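# Press the sprayer head onto the standing bottle

## Task

Seat the sprayer head on the bottle by pressing it fully down over the neck (it fits tightly). The bottle must remain upright, and the cap must stay in place by itself once the robot lets go.

## Robot and tools

Robot: two 7-joint arms, left_arm and right_arm, each with a parallel gripper. In every row and every per-joint list the joint order is: waist, shoulder, upper arm roll, elbow, forearm roll, wrist pitch, wrist roll. Forearm roll has its sign flipped relative to the URDF, both in commands and in results; stated ranges use URDF signs, so negate and swap forearm roll's range when reasoning in your own numbers. Stated ranges (rad): waist -6.283..6.283, shoulder -2.059..2.094, upper arm roll -6.283..6.283, elbow -0.192..3.927, forearm roll -6.283..6.283, wrist pitch -1.693..3.142, wrist roll -6.283..6.283. A real end may differ by up to 0.010 rad.

World frame: origin on the table surface midway between the arms, +z up, +x out across the table, left_arm on the +y side. The arm names do not tell you image sides. Gripper frame: fingers point along +z, close along y. The reported hand point lies between the pads when closed, about 2 cm short of the fingertips; closing pushes the tips about 10 mm further along +z. Reported hand positions can be inaccurate, worse at long reach.

execute_actions(actions): a list of actions. Each action is a table of 0 to 15 rows; each row is one 1/30 s step, and if fewer than 15 rows are given the last row is repeated. A row is 16 numbers in [-1, 1], one list covering both arms: left_arm's 7 joint values then its opening, then right_arm's 7 joint values and opening. Joint values are offsets (not poses), measured from the joint angles at the start of that action, not from the previous row; for a call's first action that means the last reported angles. Scale: 1.0 = 2.036 rad. Opening is absolute: +1 fully open, -1 closed. If any row would push a joint more than 0.010 rad beyond its range, the action is rejected for both arms; a malformed action, or a first action failing that check, rejects the entire call. Joints asked past their true end stop there, and the result may say "joint sent to its limit" (its absence proves nothing). An empty list just returns the current state and images.

move(target, speed, blocking): target is one 16-number row in the same layout, with joint offsets counted from the Joint positions in the most recent result showing them (not from where the arm is when the move begins); openings are absolute and sent immediately. All joints follow synchronised paths, so hands trace curves, and the paths ignore obstacles and the other arm. speed (rad/s, 0.01 to 2, default 0.5) caps the joint with the longest way to go; paths last 0.5 to 10 s and are cut off at 10 s. blocking=false returns after 0.5 s while motion continues; until a result shows the move ended, further moves and execute_actions are rejected, so use wait or stop. The result adds a "move:" line: the ending (done, off_target, moving, held, fault), limits=held or limits=none, and each arm's joint farthest from target. Faster moves and targets set deeper past contact press harder. To keep pressing at the same force, send the offsets from Joint positions to Joint targets.

wait(seconds): 0 to 10 s; arms hold their last command; a running move continues, and the wait ends early if it finishes. stop(): brakes a running move (needs room; fingers keep moving). zoom_image(camera, region): region [x0, y0, x1, y1] in pixels, at most 504x504, on cam_head_left, cam_head_right, cam_high, cam_low, cam_left_wrist or cam_right_wrist (all 896x504). show_instructions(): shows the reference pages. finished_scene(scene): ends the current scene by its number, irreversibly; the goal must hold afterwards.

Results: a state line per arm with hand position (m) and quaternion wxyz plus velocities in the world frame; Joint positions and Joint velocities per arm (7 joints in rad or rad/s, then finger pad gap in m, 0.084 fully open); Joint targets (what joints are currently driven toward, which can drift with no new command); grip_measured (measured opening on the command scale). "joint command not followed" means a clearance check altered some joint targets. Camera calibration (intrinsics, distortion, world-to-camera transforms) is supplied per camera and may be a few degrees or millimetres off; wrist camera poses follow the arm's joints.

Motion limits: joint targets move at most 3.14 rad/s with 0.16 s to accelerate, are kept within 0.623 rad of the measured angle, and are scaled back if they would put the hand over 70 mm from its measured position. Large offsets may need several actions; an unfinished motion may not complete on its own.

Gripping: to hold something, command an opening well under grip_measured; a bigger gap squeezes harder, up to about 24 N per pad for objects up to about 6 cm wide. Fast closing can hit harder.

Avoid: knocking anything off the table (fails the task), the arms colliding or pressing on each other, dropping or slamming objects, and excessive force. Contact torque reaching a joint's load limit (N m: waist 44.5, shoulder 44.5, upper arm roll 26.7, elbow 26.7, forearm roll 26.7, wrist pitch 17.8, wrist roll 17.8; held weight counts) stops that arm, backs the joint off, holds 10 s and skips the rest of the call. Sustained loads heat motors: MOTOR HOT warns from 65 °C and at 80 °C an OVER-TEMPERATURE FAULT brakes the arm. Loose objects may occasionally get nudged by outside disturbances. Smooth, economical motion is preferred.

Each tool is called as name(argument=value, ...), one argument or row to a line, values as JSON.

Reference images:

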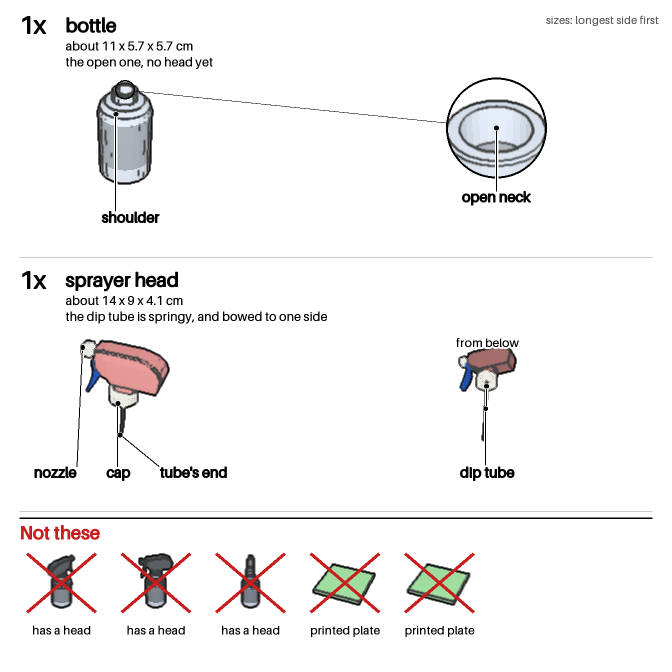

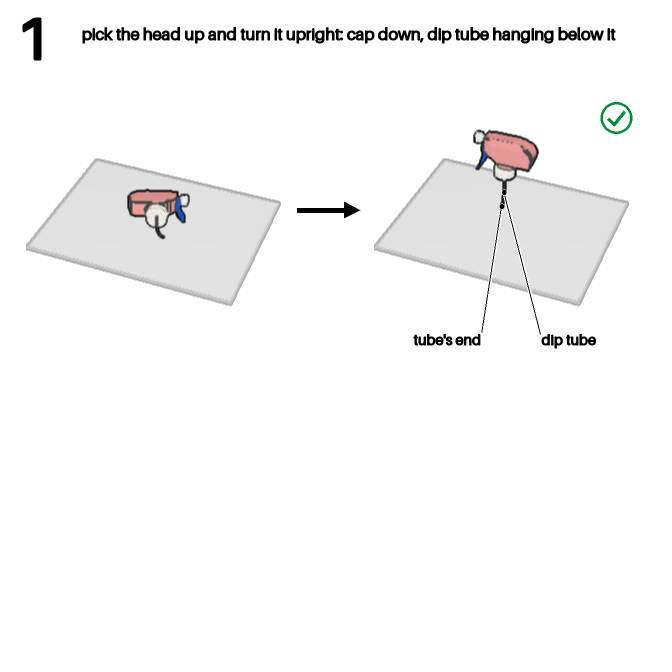

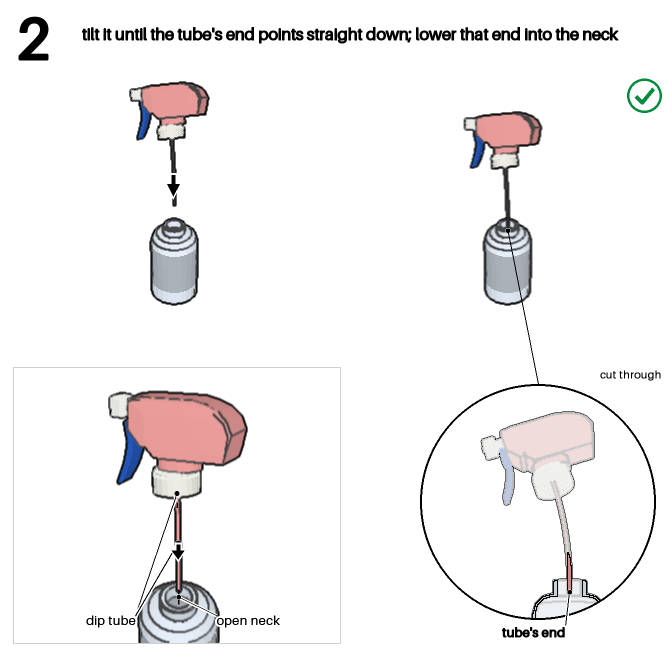

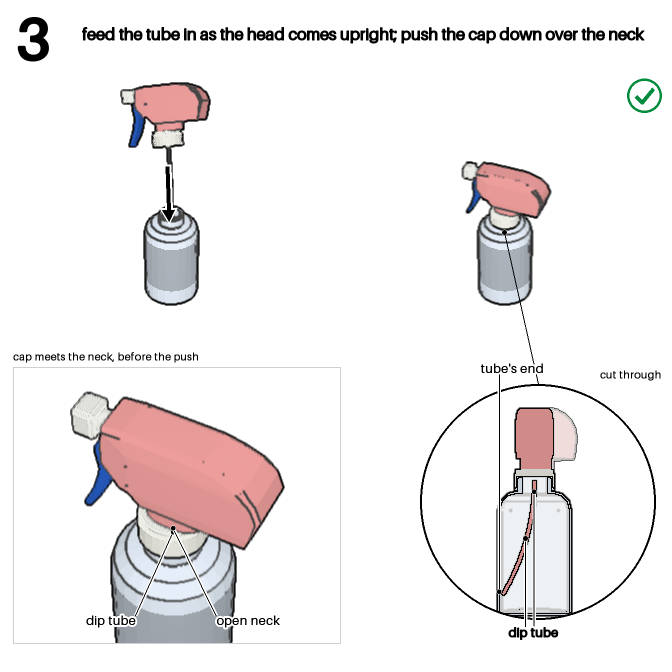

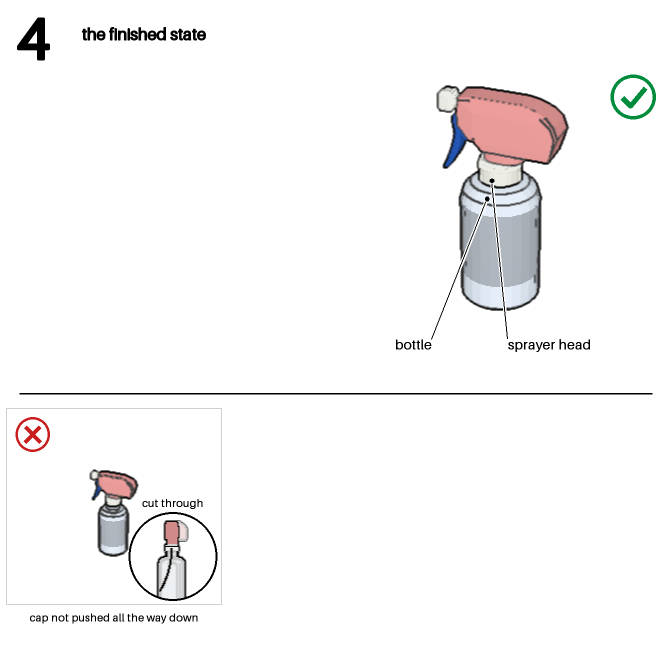

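## Session

execute_actions(
  actions=[],
)

Scene clock: 0.00 s.
left_arm: end_effector_position=(+0.1868, -0.1864, +0.3135) grip_measured=+1.00 end_effector_quat_wxyz=(+0.568, +0.690, +0.161, +0.419) end_effector_velocity=(-0.000, -0.000, +0.001) end_effector_angular_velocity=(-0.001, -0.000, -0.001) | right_arm: end_effector_position=(+0.6651, -0.5148, +0.3563) grip_measured=+1.00 end_effector_quat_wxyz=(+0.312, -0.454, +0.741, -0.384) end_effector_velocity=(+0.000, +0.001, -0.000) end_effector_angular_velocity=(+0.001, -0.000, +0.001)
Joint names: [waist, shoulder, upper arm roll, elbow, forearm roll, wrist pitch, wrist roll]
Joint positions: left_arm=[-0.92   0.741 -0.808  1.213  0.791 -1.532 -0.363  0.084] | right_arm=[ 0.341  0.373 -0.479  1.379 -0.246  0.018  1.651  0.084]
Joint velocities: left_arm=[-0.001 -0.001  0.     0.    -0.     0.    -0.    -0.   ] | right_arm=[-0.     0.     0.001  0.    -0.     0.     0.     0.   ]
Joint targets: left_arm=[-0.920 0.741 -0.808 1.213 0.791 -1.532 -0.363] | right_arm=[0.341 0.373 -0.479 1.379 -0.246 0.018 1.651]

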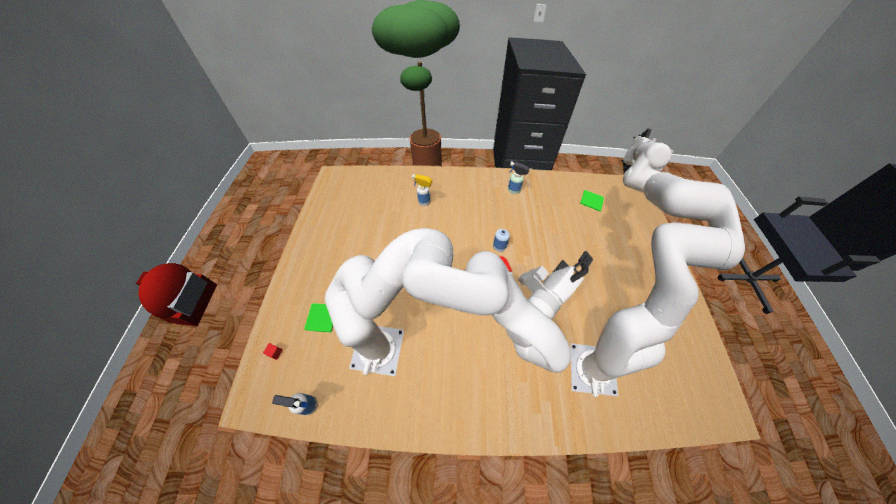

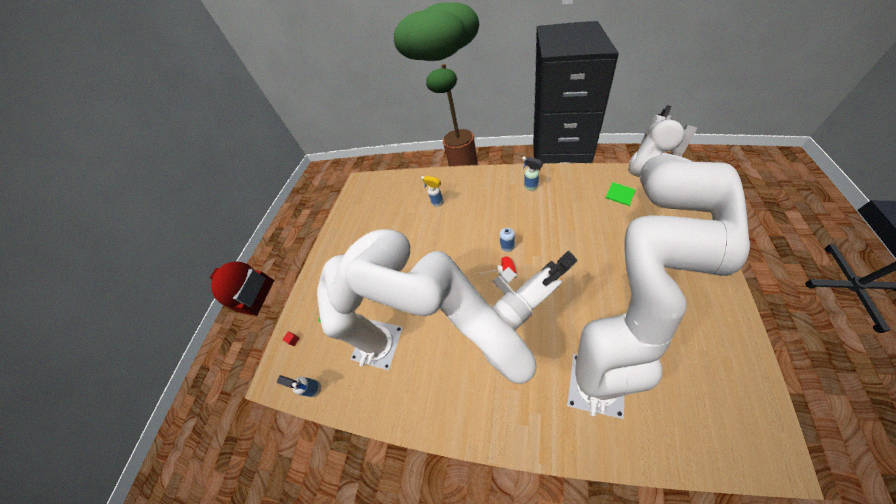

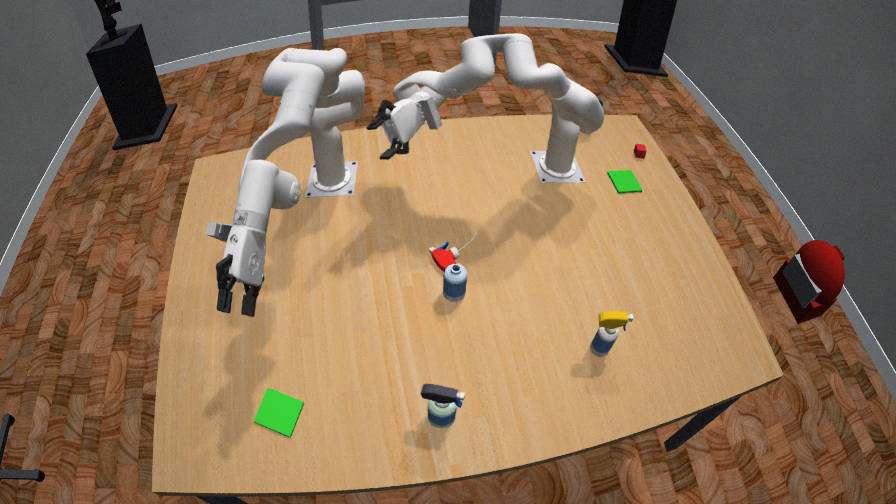

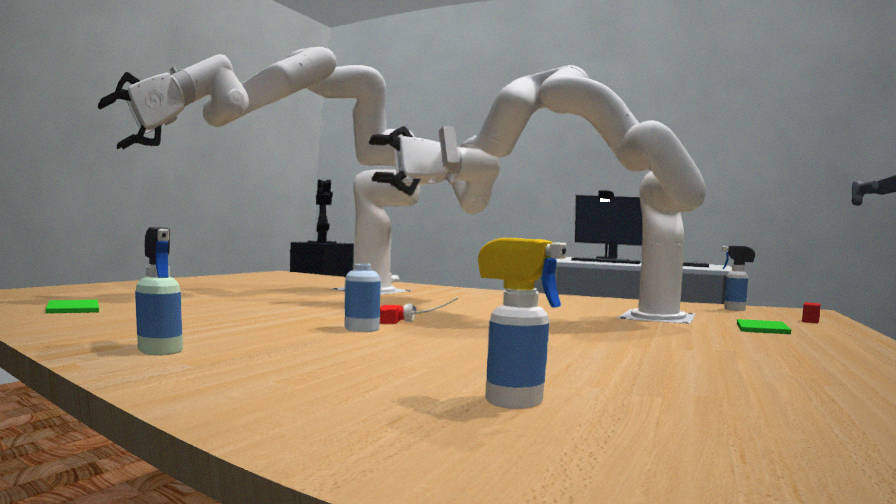

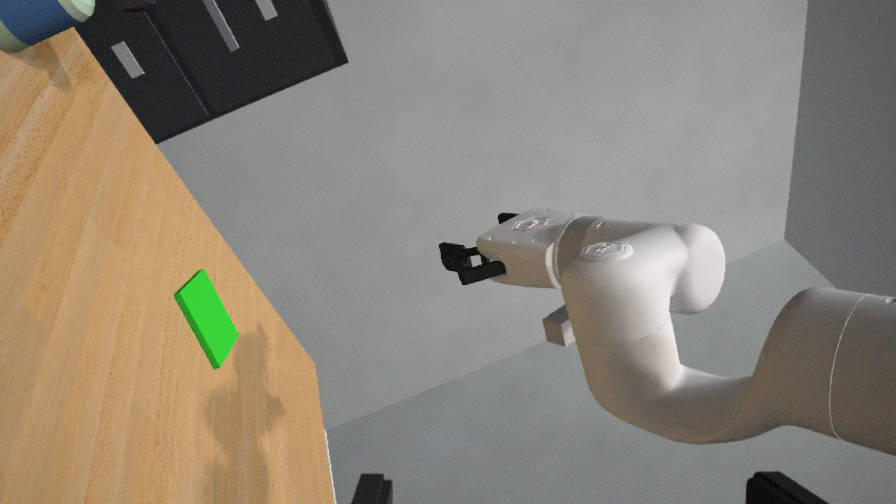

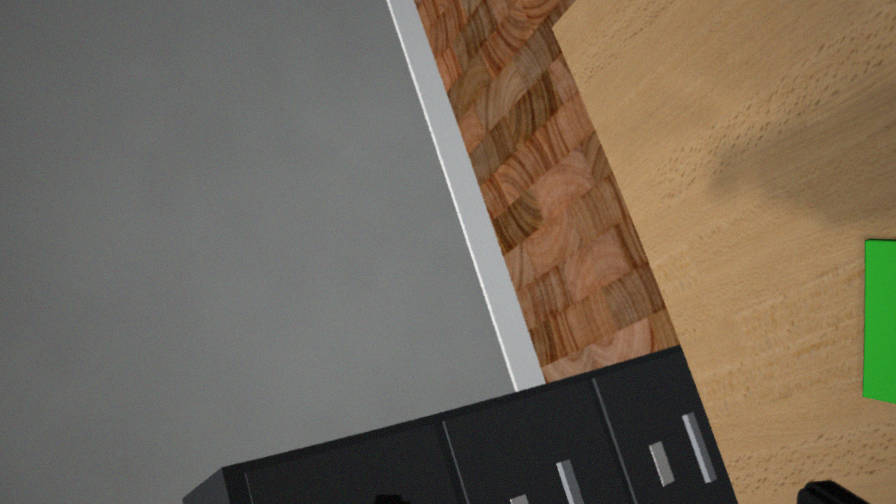

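move(
  target=[0.1,-0.266,0.397,-0.105,-0.3885,1,0.178,1,-0.3,-0.183,0.235,-0.3,0.121,0.37,0,1],
  speed=1,
)

move(
  target=[0,0,0,0,0,0.145,0,1,0,0,0,0,0,0,0,1],
)

zoom_image(
  camera="cam_high",
  region=[400,210,520,310],
)

Scene clock: 3.40 s.
left_arm: end_effector_position=(+0.3917, +0.0071, +0.1422) grip_measured=+1.00 end_effector_quat_wxyz=(+0.057, +0.912, -0.382, +0.136) end_effector_velocity=(+0.002, +0.002, -0.000) end_effector_angular_velocity=(+0.002, +0.000, +0.004) | right_arm: end_effector_position=(+0.3407, -0.5016, +0.1156) grip_measured=+1.00 end_effector_quat_wxyz=(-0.001, -0.518, +0.856, +0.001) end_effector_velocity=(-0.001, +0.000, -0.000) end_effector_angular_velocity=(+0.000, +0.001, +0.000)
Joint names: [waist, shoulder, upper arm roll, elbow, forearm roll, wrist pitch, wrist roll]
Joint positions: left_arm=[-0.717  0.2    0.     0.999  0.     0.503 -0.001  0.084] | right_arm=[-0.269  0.001 -0.001  0.769 -0.     0.771  1.651  0.084]
Joint velocities: left_arm=[ 0.003 -0.001  0.002 -0.    -0.001  0.002  0.     0.   ] | right_arm=[-0.001 -0.     0.001 -0.001  0.     0.001  0.    -0.   ]
Joint targets: left_arm=[-0.717 0.200 0.000 0.999 0.000 0.503 -0.000] | right_arm=[-0.269 0.001 -0.001 0.768 -0.000 0.771 1.651]
move: done; limits=none; left_arm: farthest joint: the wrist pitch, 0.001 radians from its target (2.036 radians at the start); right_arm: farthest joint: the forearm roll, 0.001 radians from its target (0.247 radians at the start)
camera_calibration (this result's frames):
cam_left_wrist: T_world_to_cam=[[-0.71001, -0.703352, 0.0343772, 0.308094], [-0.677431, 0.668884, -0.306074, 0.369381], [0.192283, -0.240604, -0.951387, 0.194646], [0, 0, 0, 1]] pos_world=[0.431553, 0.0164577, 0.28765]
cam_right_wrist: T_world_to_cam=[[-0.87982, 0.475302, 0.00230325, 0.569002], [0.475308, 0.879811, 0.00380185, 0.34151], [-0.000219396, 0.00443969, -0.99999, 0.247338], [0, 0, 0, 1]] pos_world=[0.338351, -0.57201, 0.244727]

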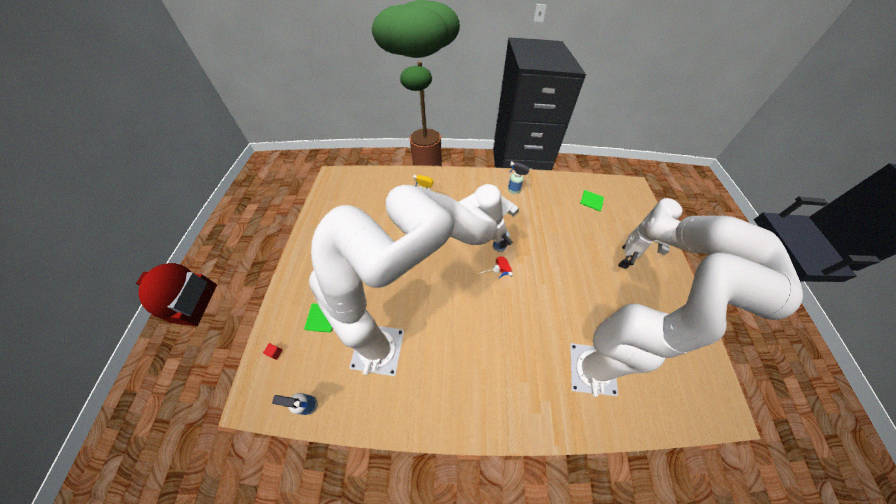

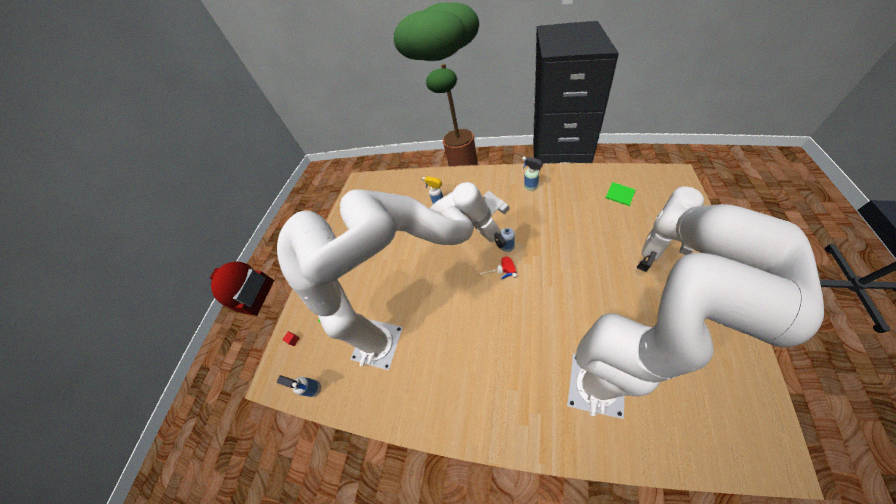

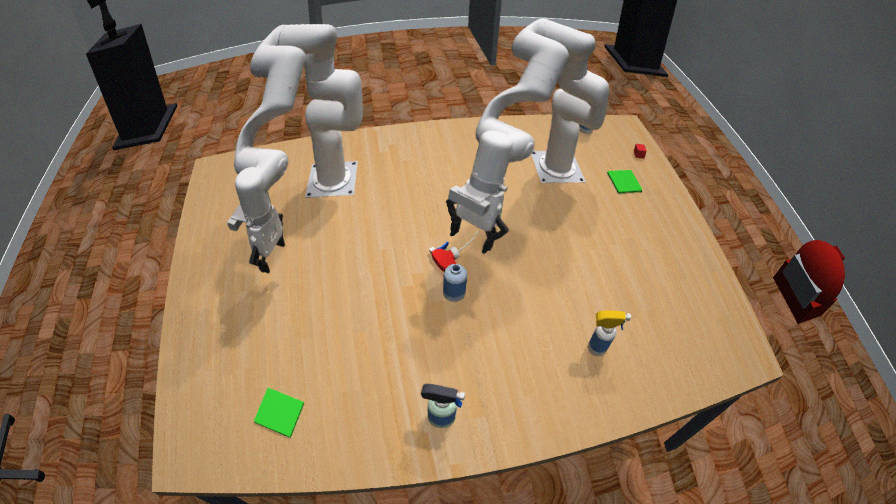

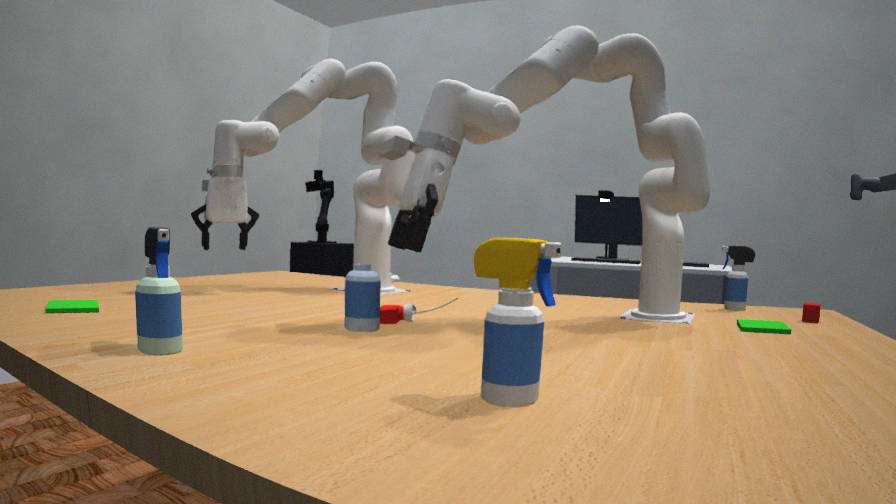

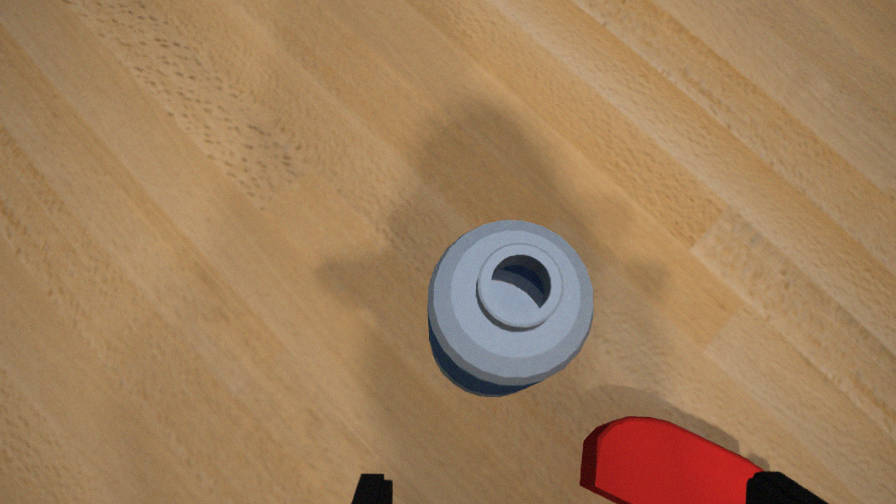

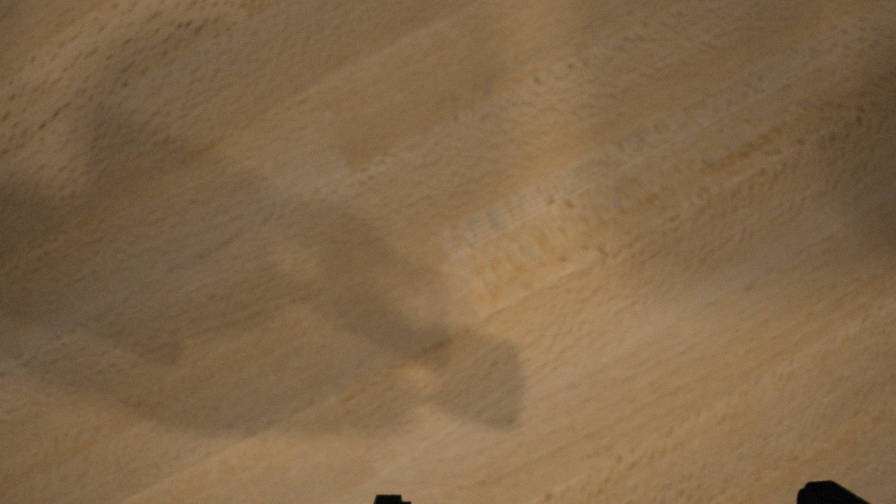

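Scene clock: 4.63 s.
left_arm: end_effector_position=(+0.3428, +0.0568, +0.1092) grip_measured=+1.00 end_effector_quat_wxyz=(+0.000, +0.922, -0.386, +0.001) end_effector_velocity=(-0.000, +0.001, -0.000) end_effector_angular_velocity=(+0.002, +0.002, +0.001) | right_arm: end_effector_position=(+0.3407, -0.5016, +0.1156) grip_measured=+1.00 end_effector_quat_wxyz=(-0.001, -0.518, +0.856, +0.001) end_effector_velocity=(-0.000, +0.000, -0.000) end_effector_angular_velocity=(-0.000, +0.000, +0.001)
Joint names: [waist, shoulder, upper arm roll, elbow, forearm roll, wrist pitch, wrist roll]
Joint positions: left_arm=[-0.717  0.2    0.     0.999  0.     0.798 -0.001  0.084] | right_arm=[-0.269  0.001 -0.001  0.769 -0.     0.771  1.651  0.084]
Joint velocities: left_arm=[ 0.001  0.    -0.    -0.    -0.     0.002 -0.     0.   ] | right_arm=[-0. -0.  0. -0.  0.  0. -0.  0.]
Joint targets: left_arm=[-0.717 0.200 0.000 0.999 0.000 0.798 -0.001] | right_arm=[-0.269 0.001 -0.001 0.769 -0.000 0.771 1.651]
move: done; limits=none; left_arm: farthest joint: the waist, 0.000 radians from its target (0.000 radians at the start); right_arm: farthest joint: the waist, 0.000 radians from its target (0.000 radians at the start)
camera_calibration (this result's frames):
cam_left_wrist: T_world_to_cam=[[-0.703158, -0.710323, 0.0317884, 0.30782], [-0.710951, 0.703054, -0.0162115, 0.270782], [-0.0108336, -0.0339993, -0.999363, 0.247723], [0, 0, 0, 1]] pos_world=[0.411643, 0.0366995, 0.24217]
cam_right_wrist: T_world_to_cam=[[-0.87982, 0.475302, 0.00230307, 0.569002], [0.475308, 0.879811, 0.00380181, 0.34151], [-0.000219255, 0.00443957, -0.99999, 0.247338], [0, 0, 0, 1]] pos_world=[0.338351, -0.57201, 0.244727]

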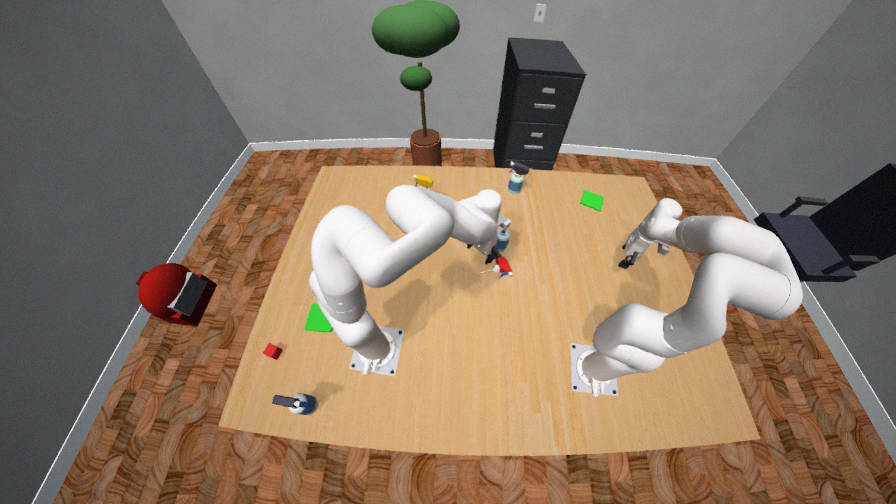

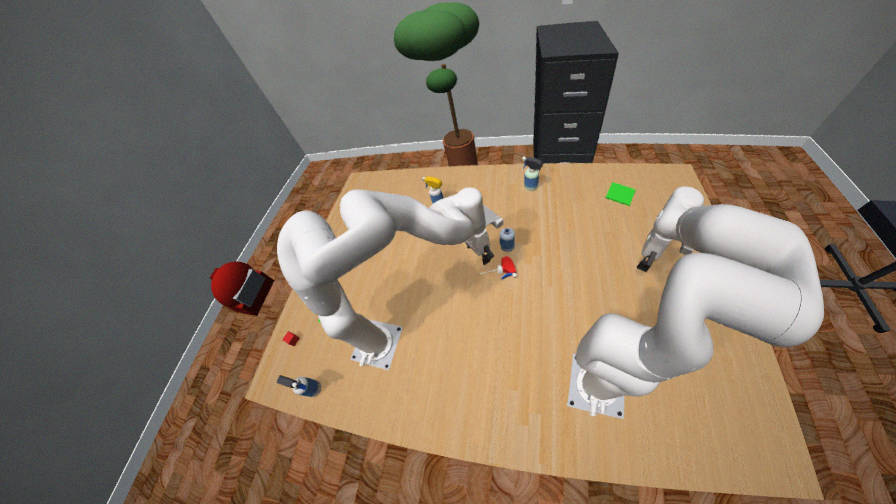

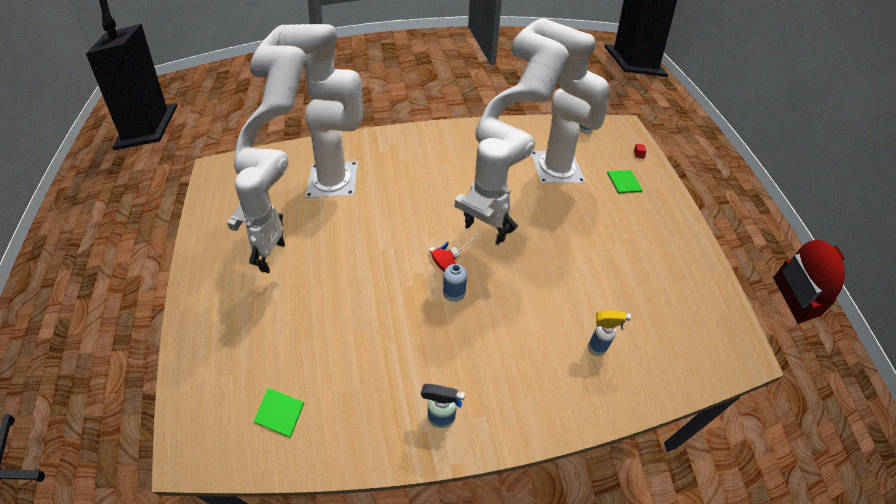

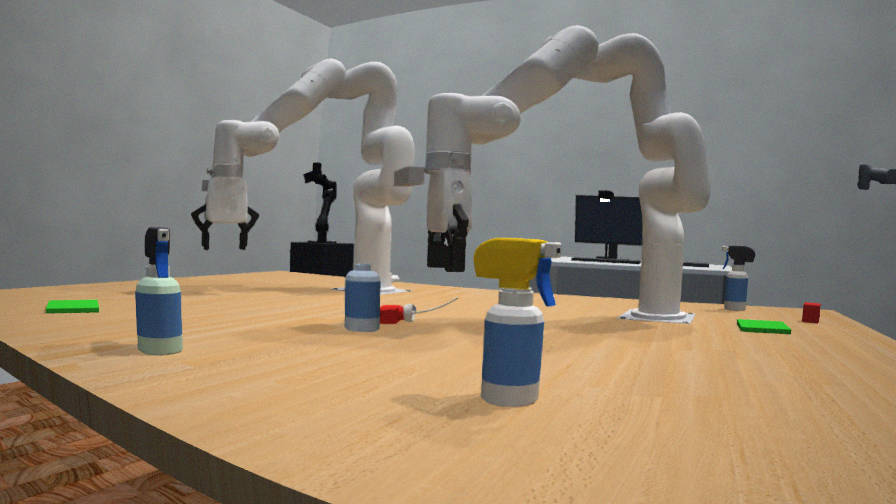

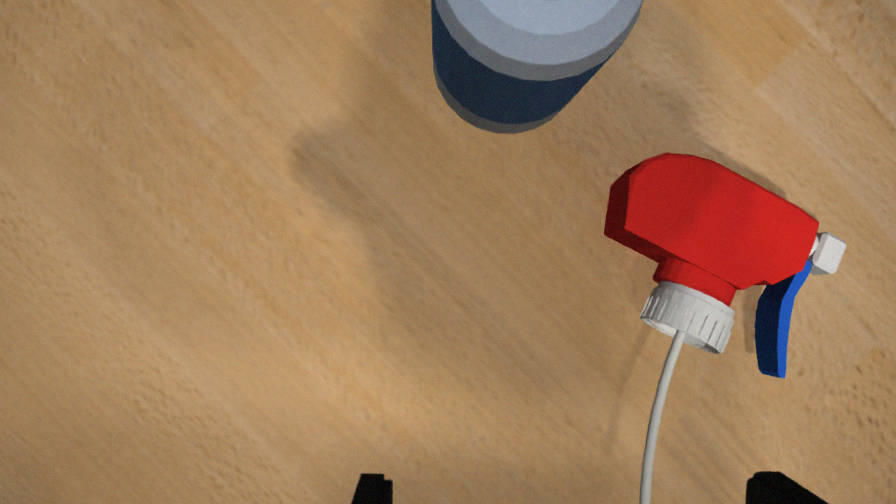

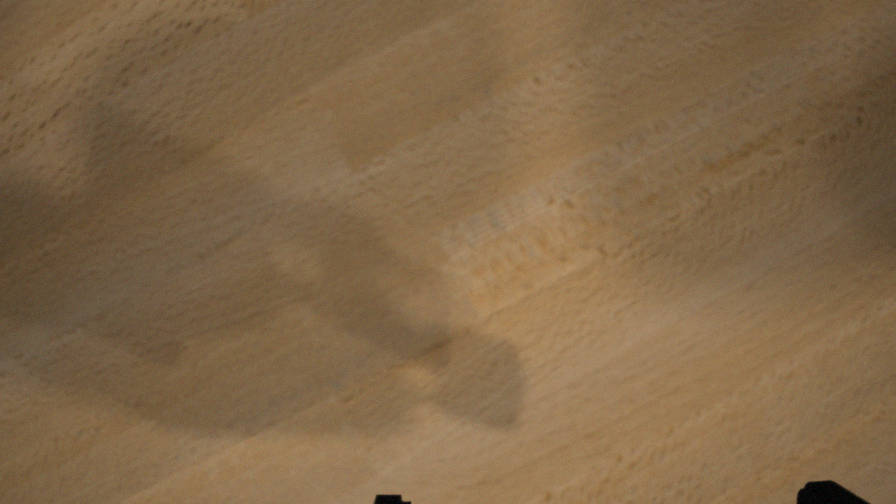

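Region (400, 210, 520, 310) of cam_high's 896x504 image, scaled by 4.200, with more detail than that image has.

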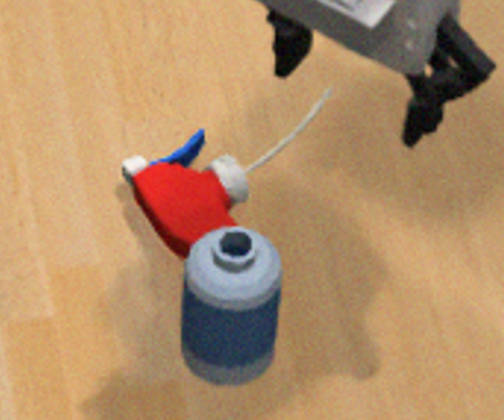

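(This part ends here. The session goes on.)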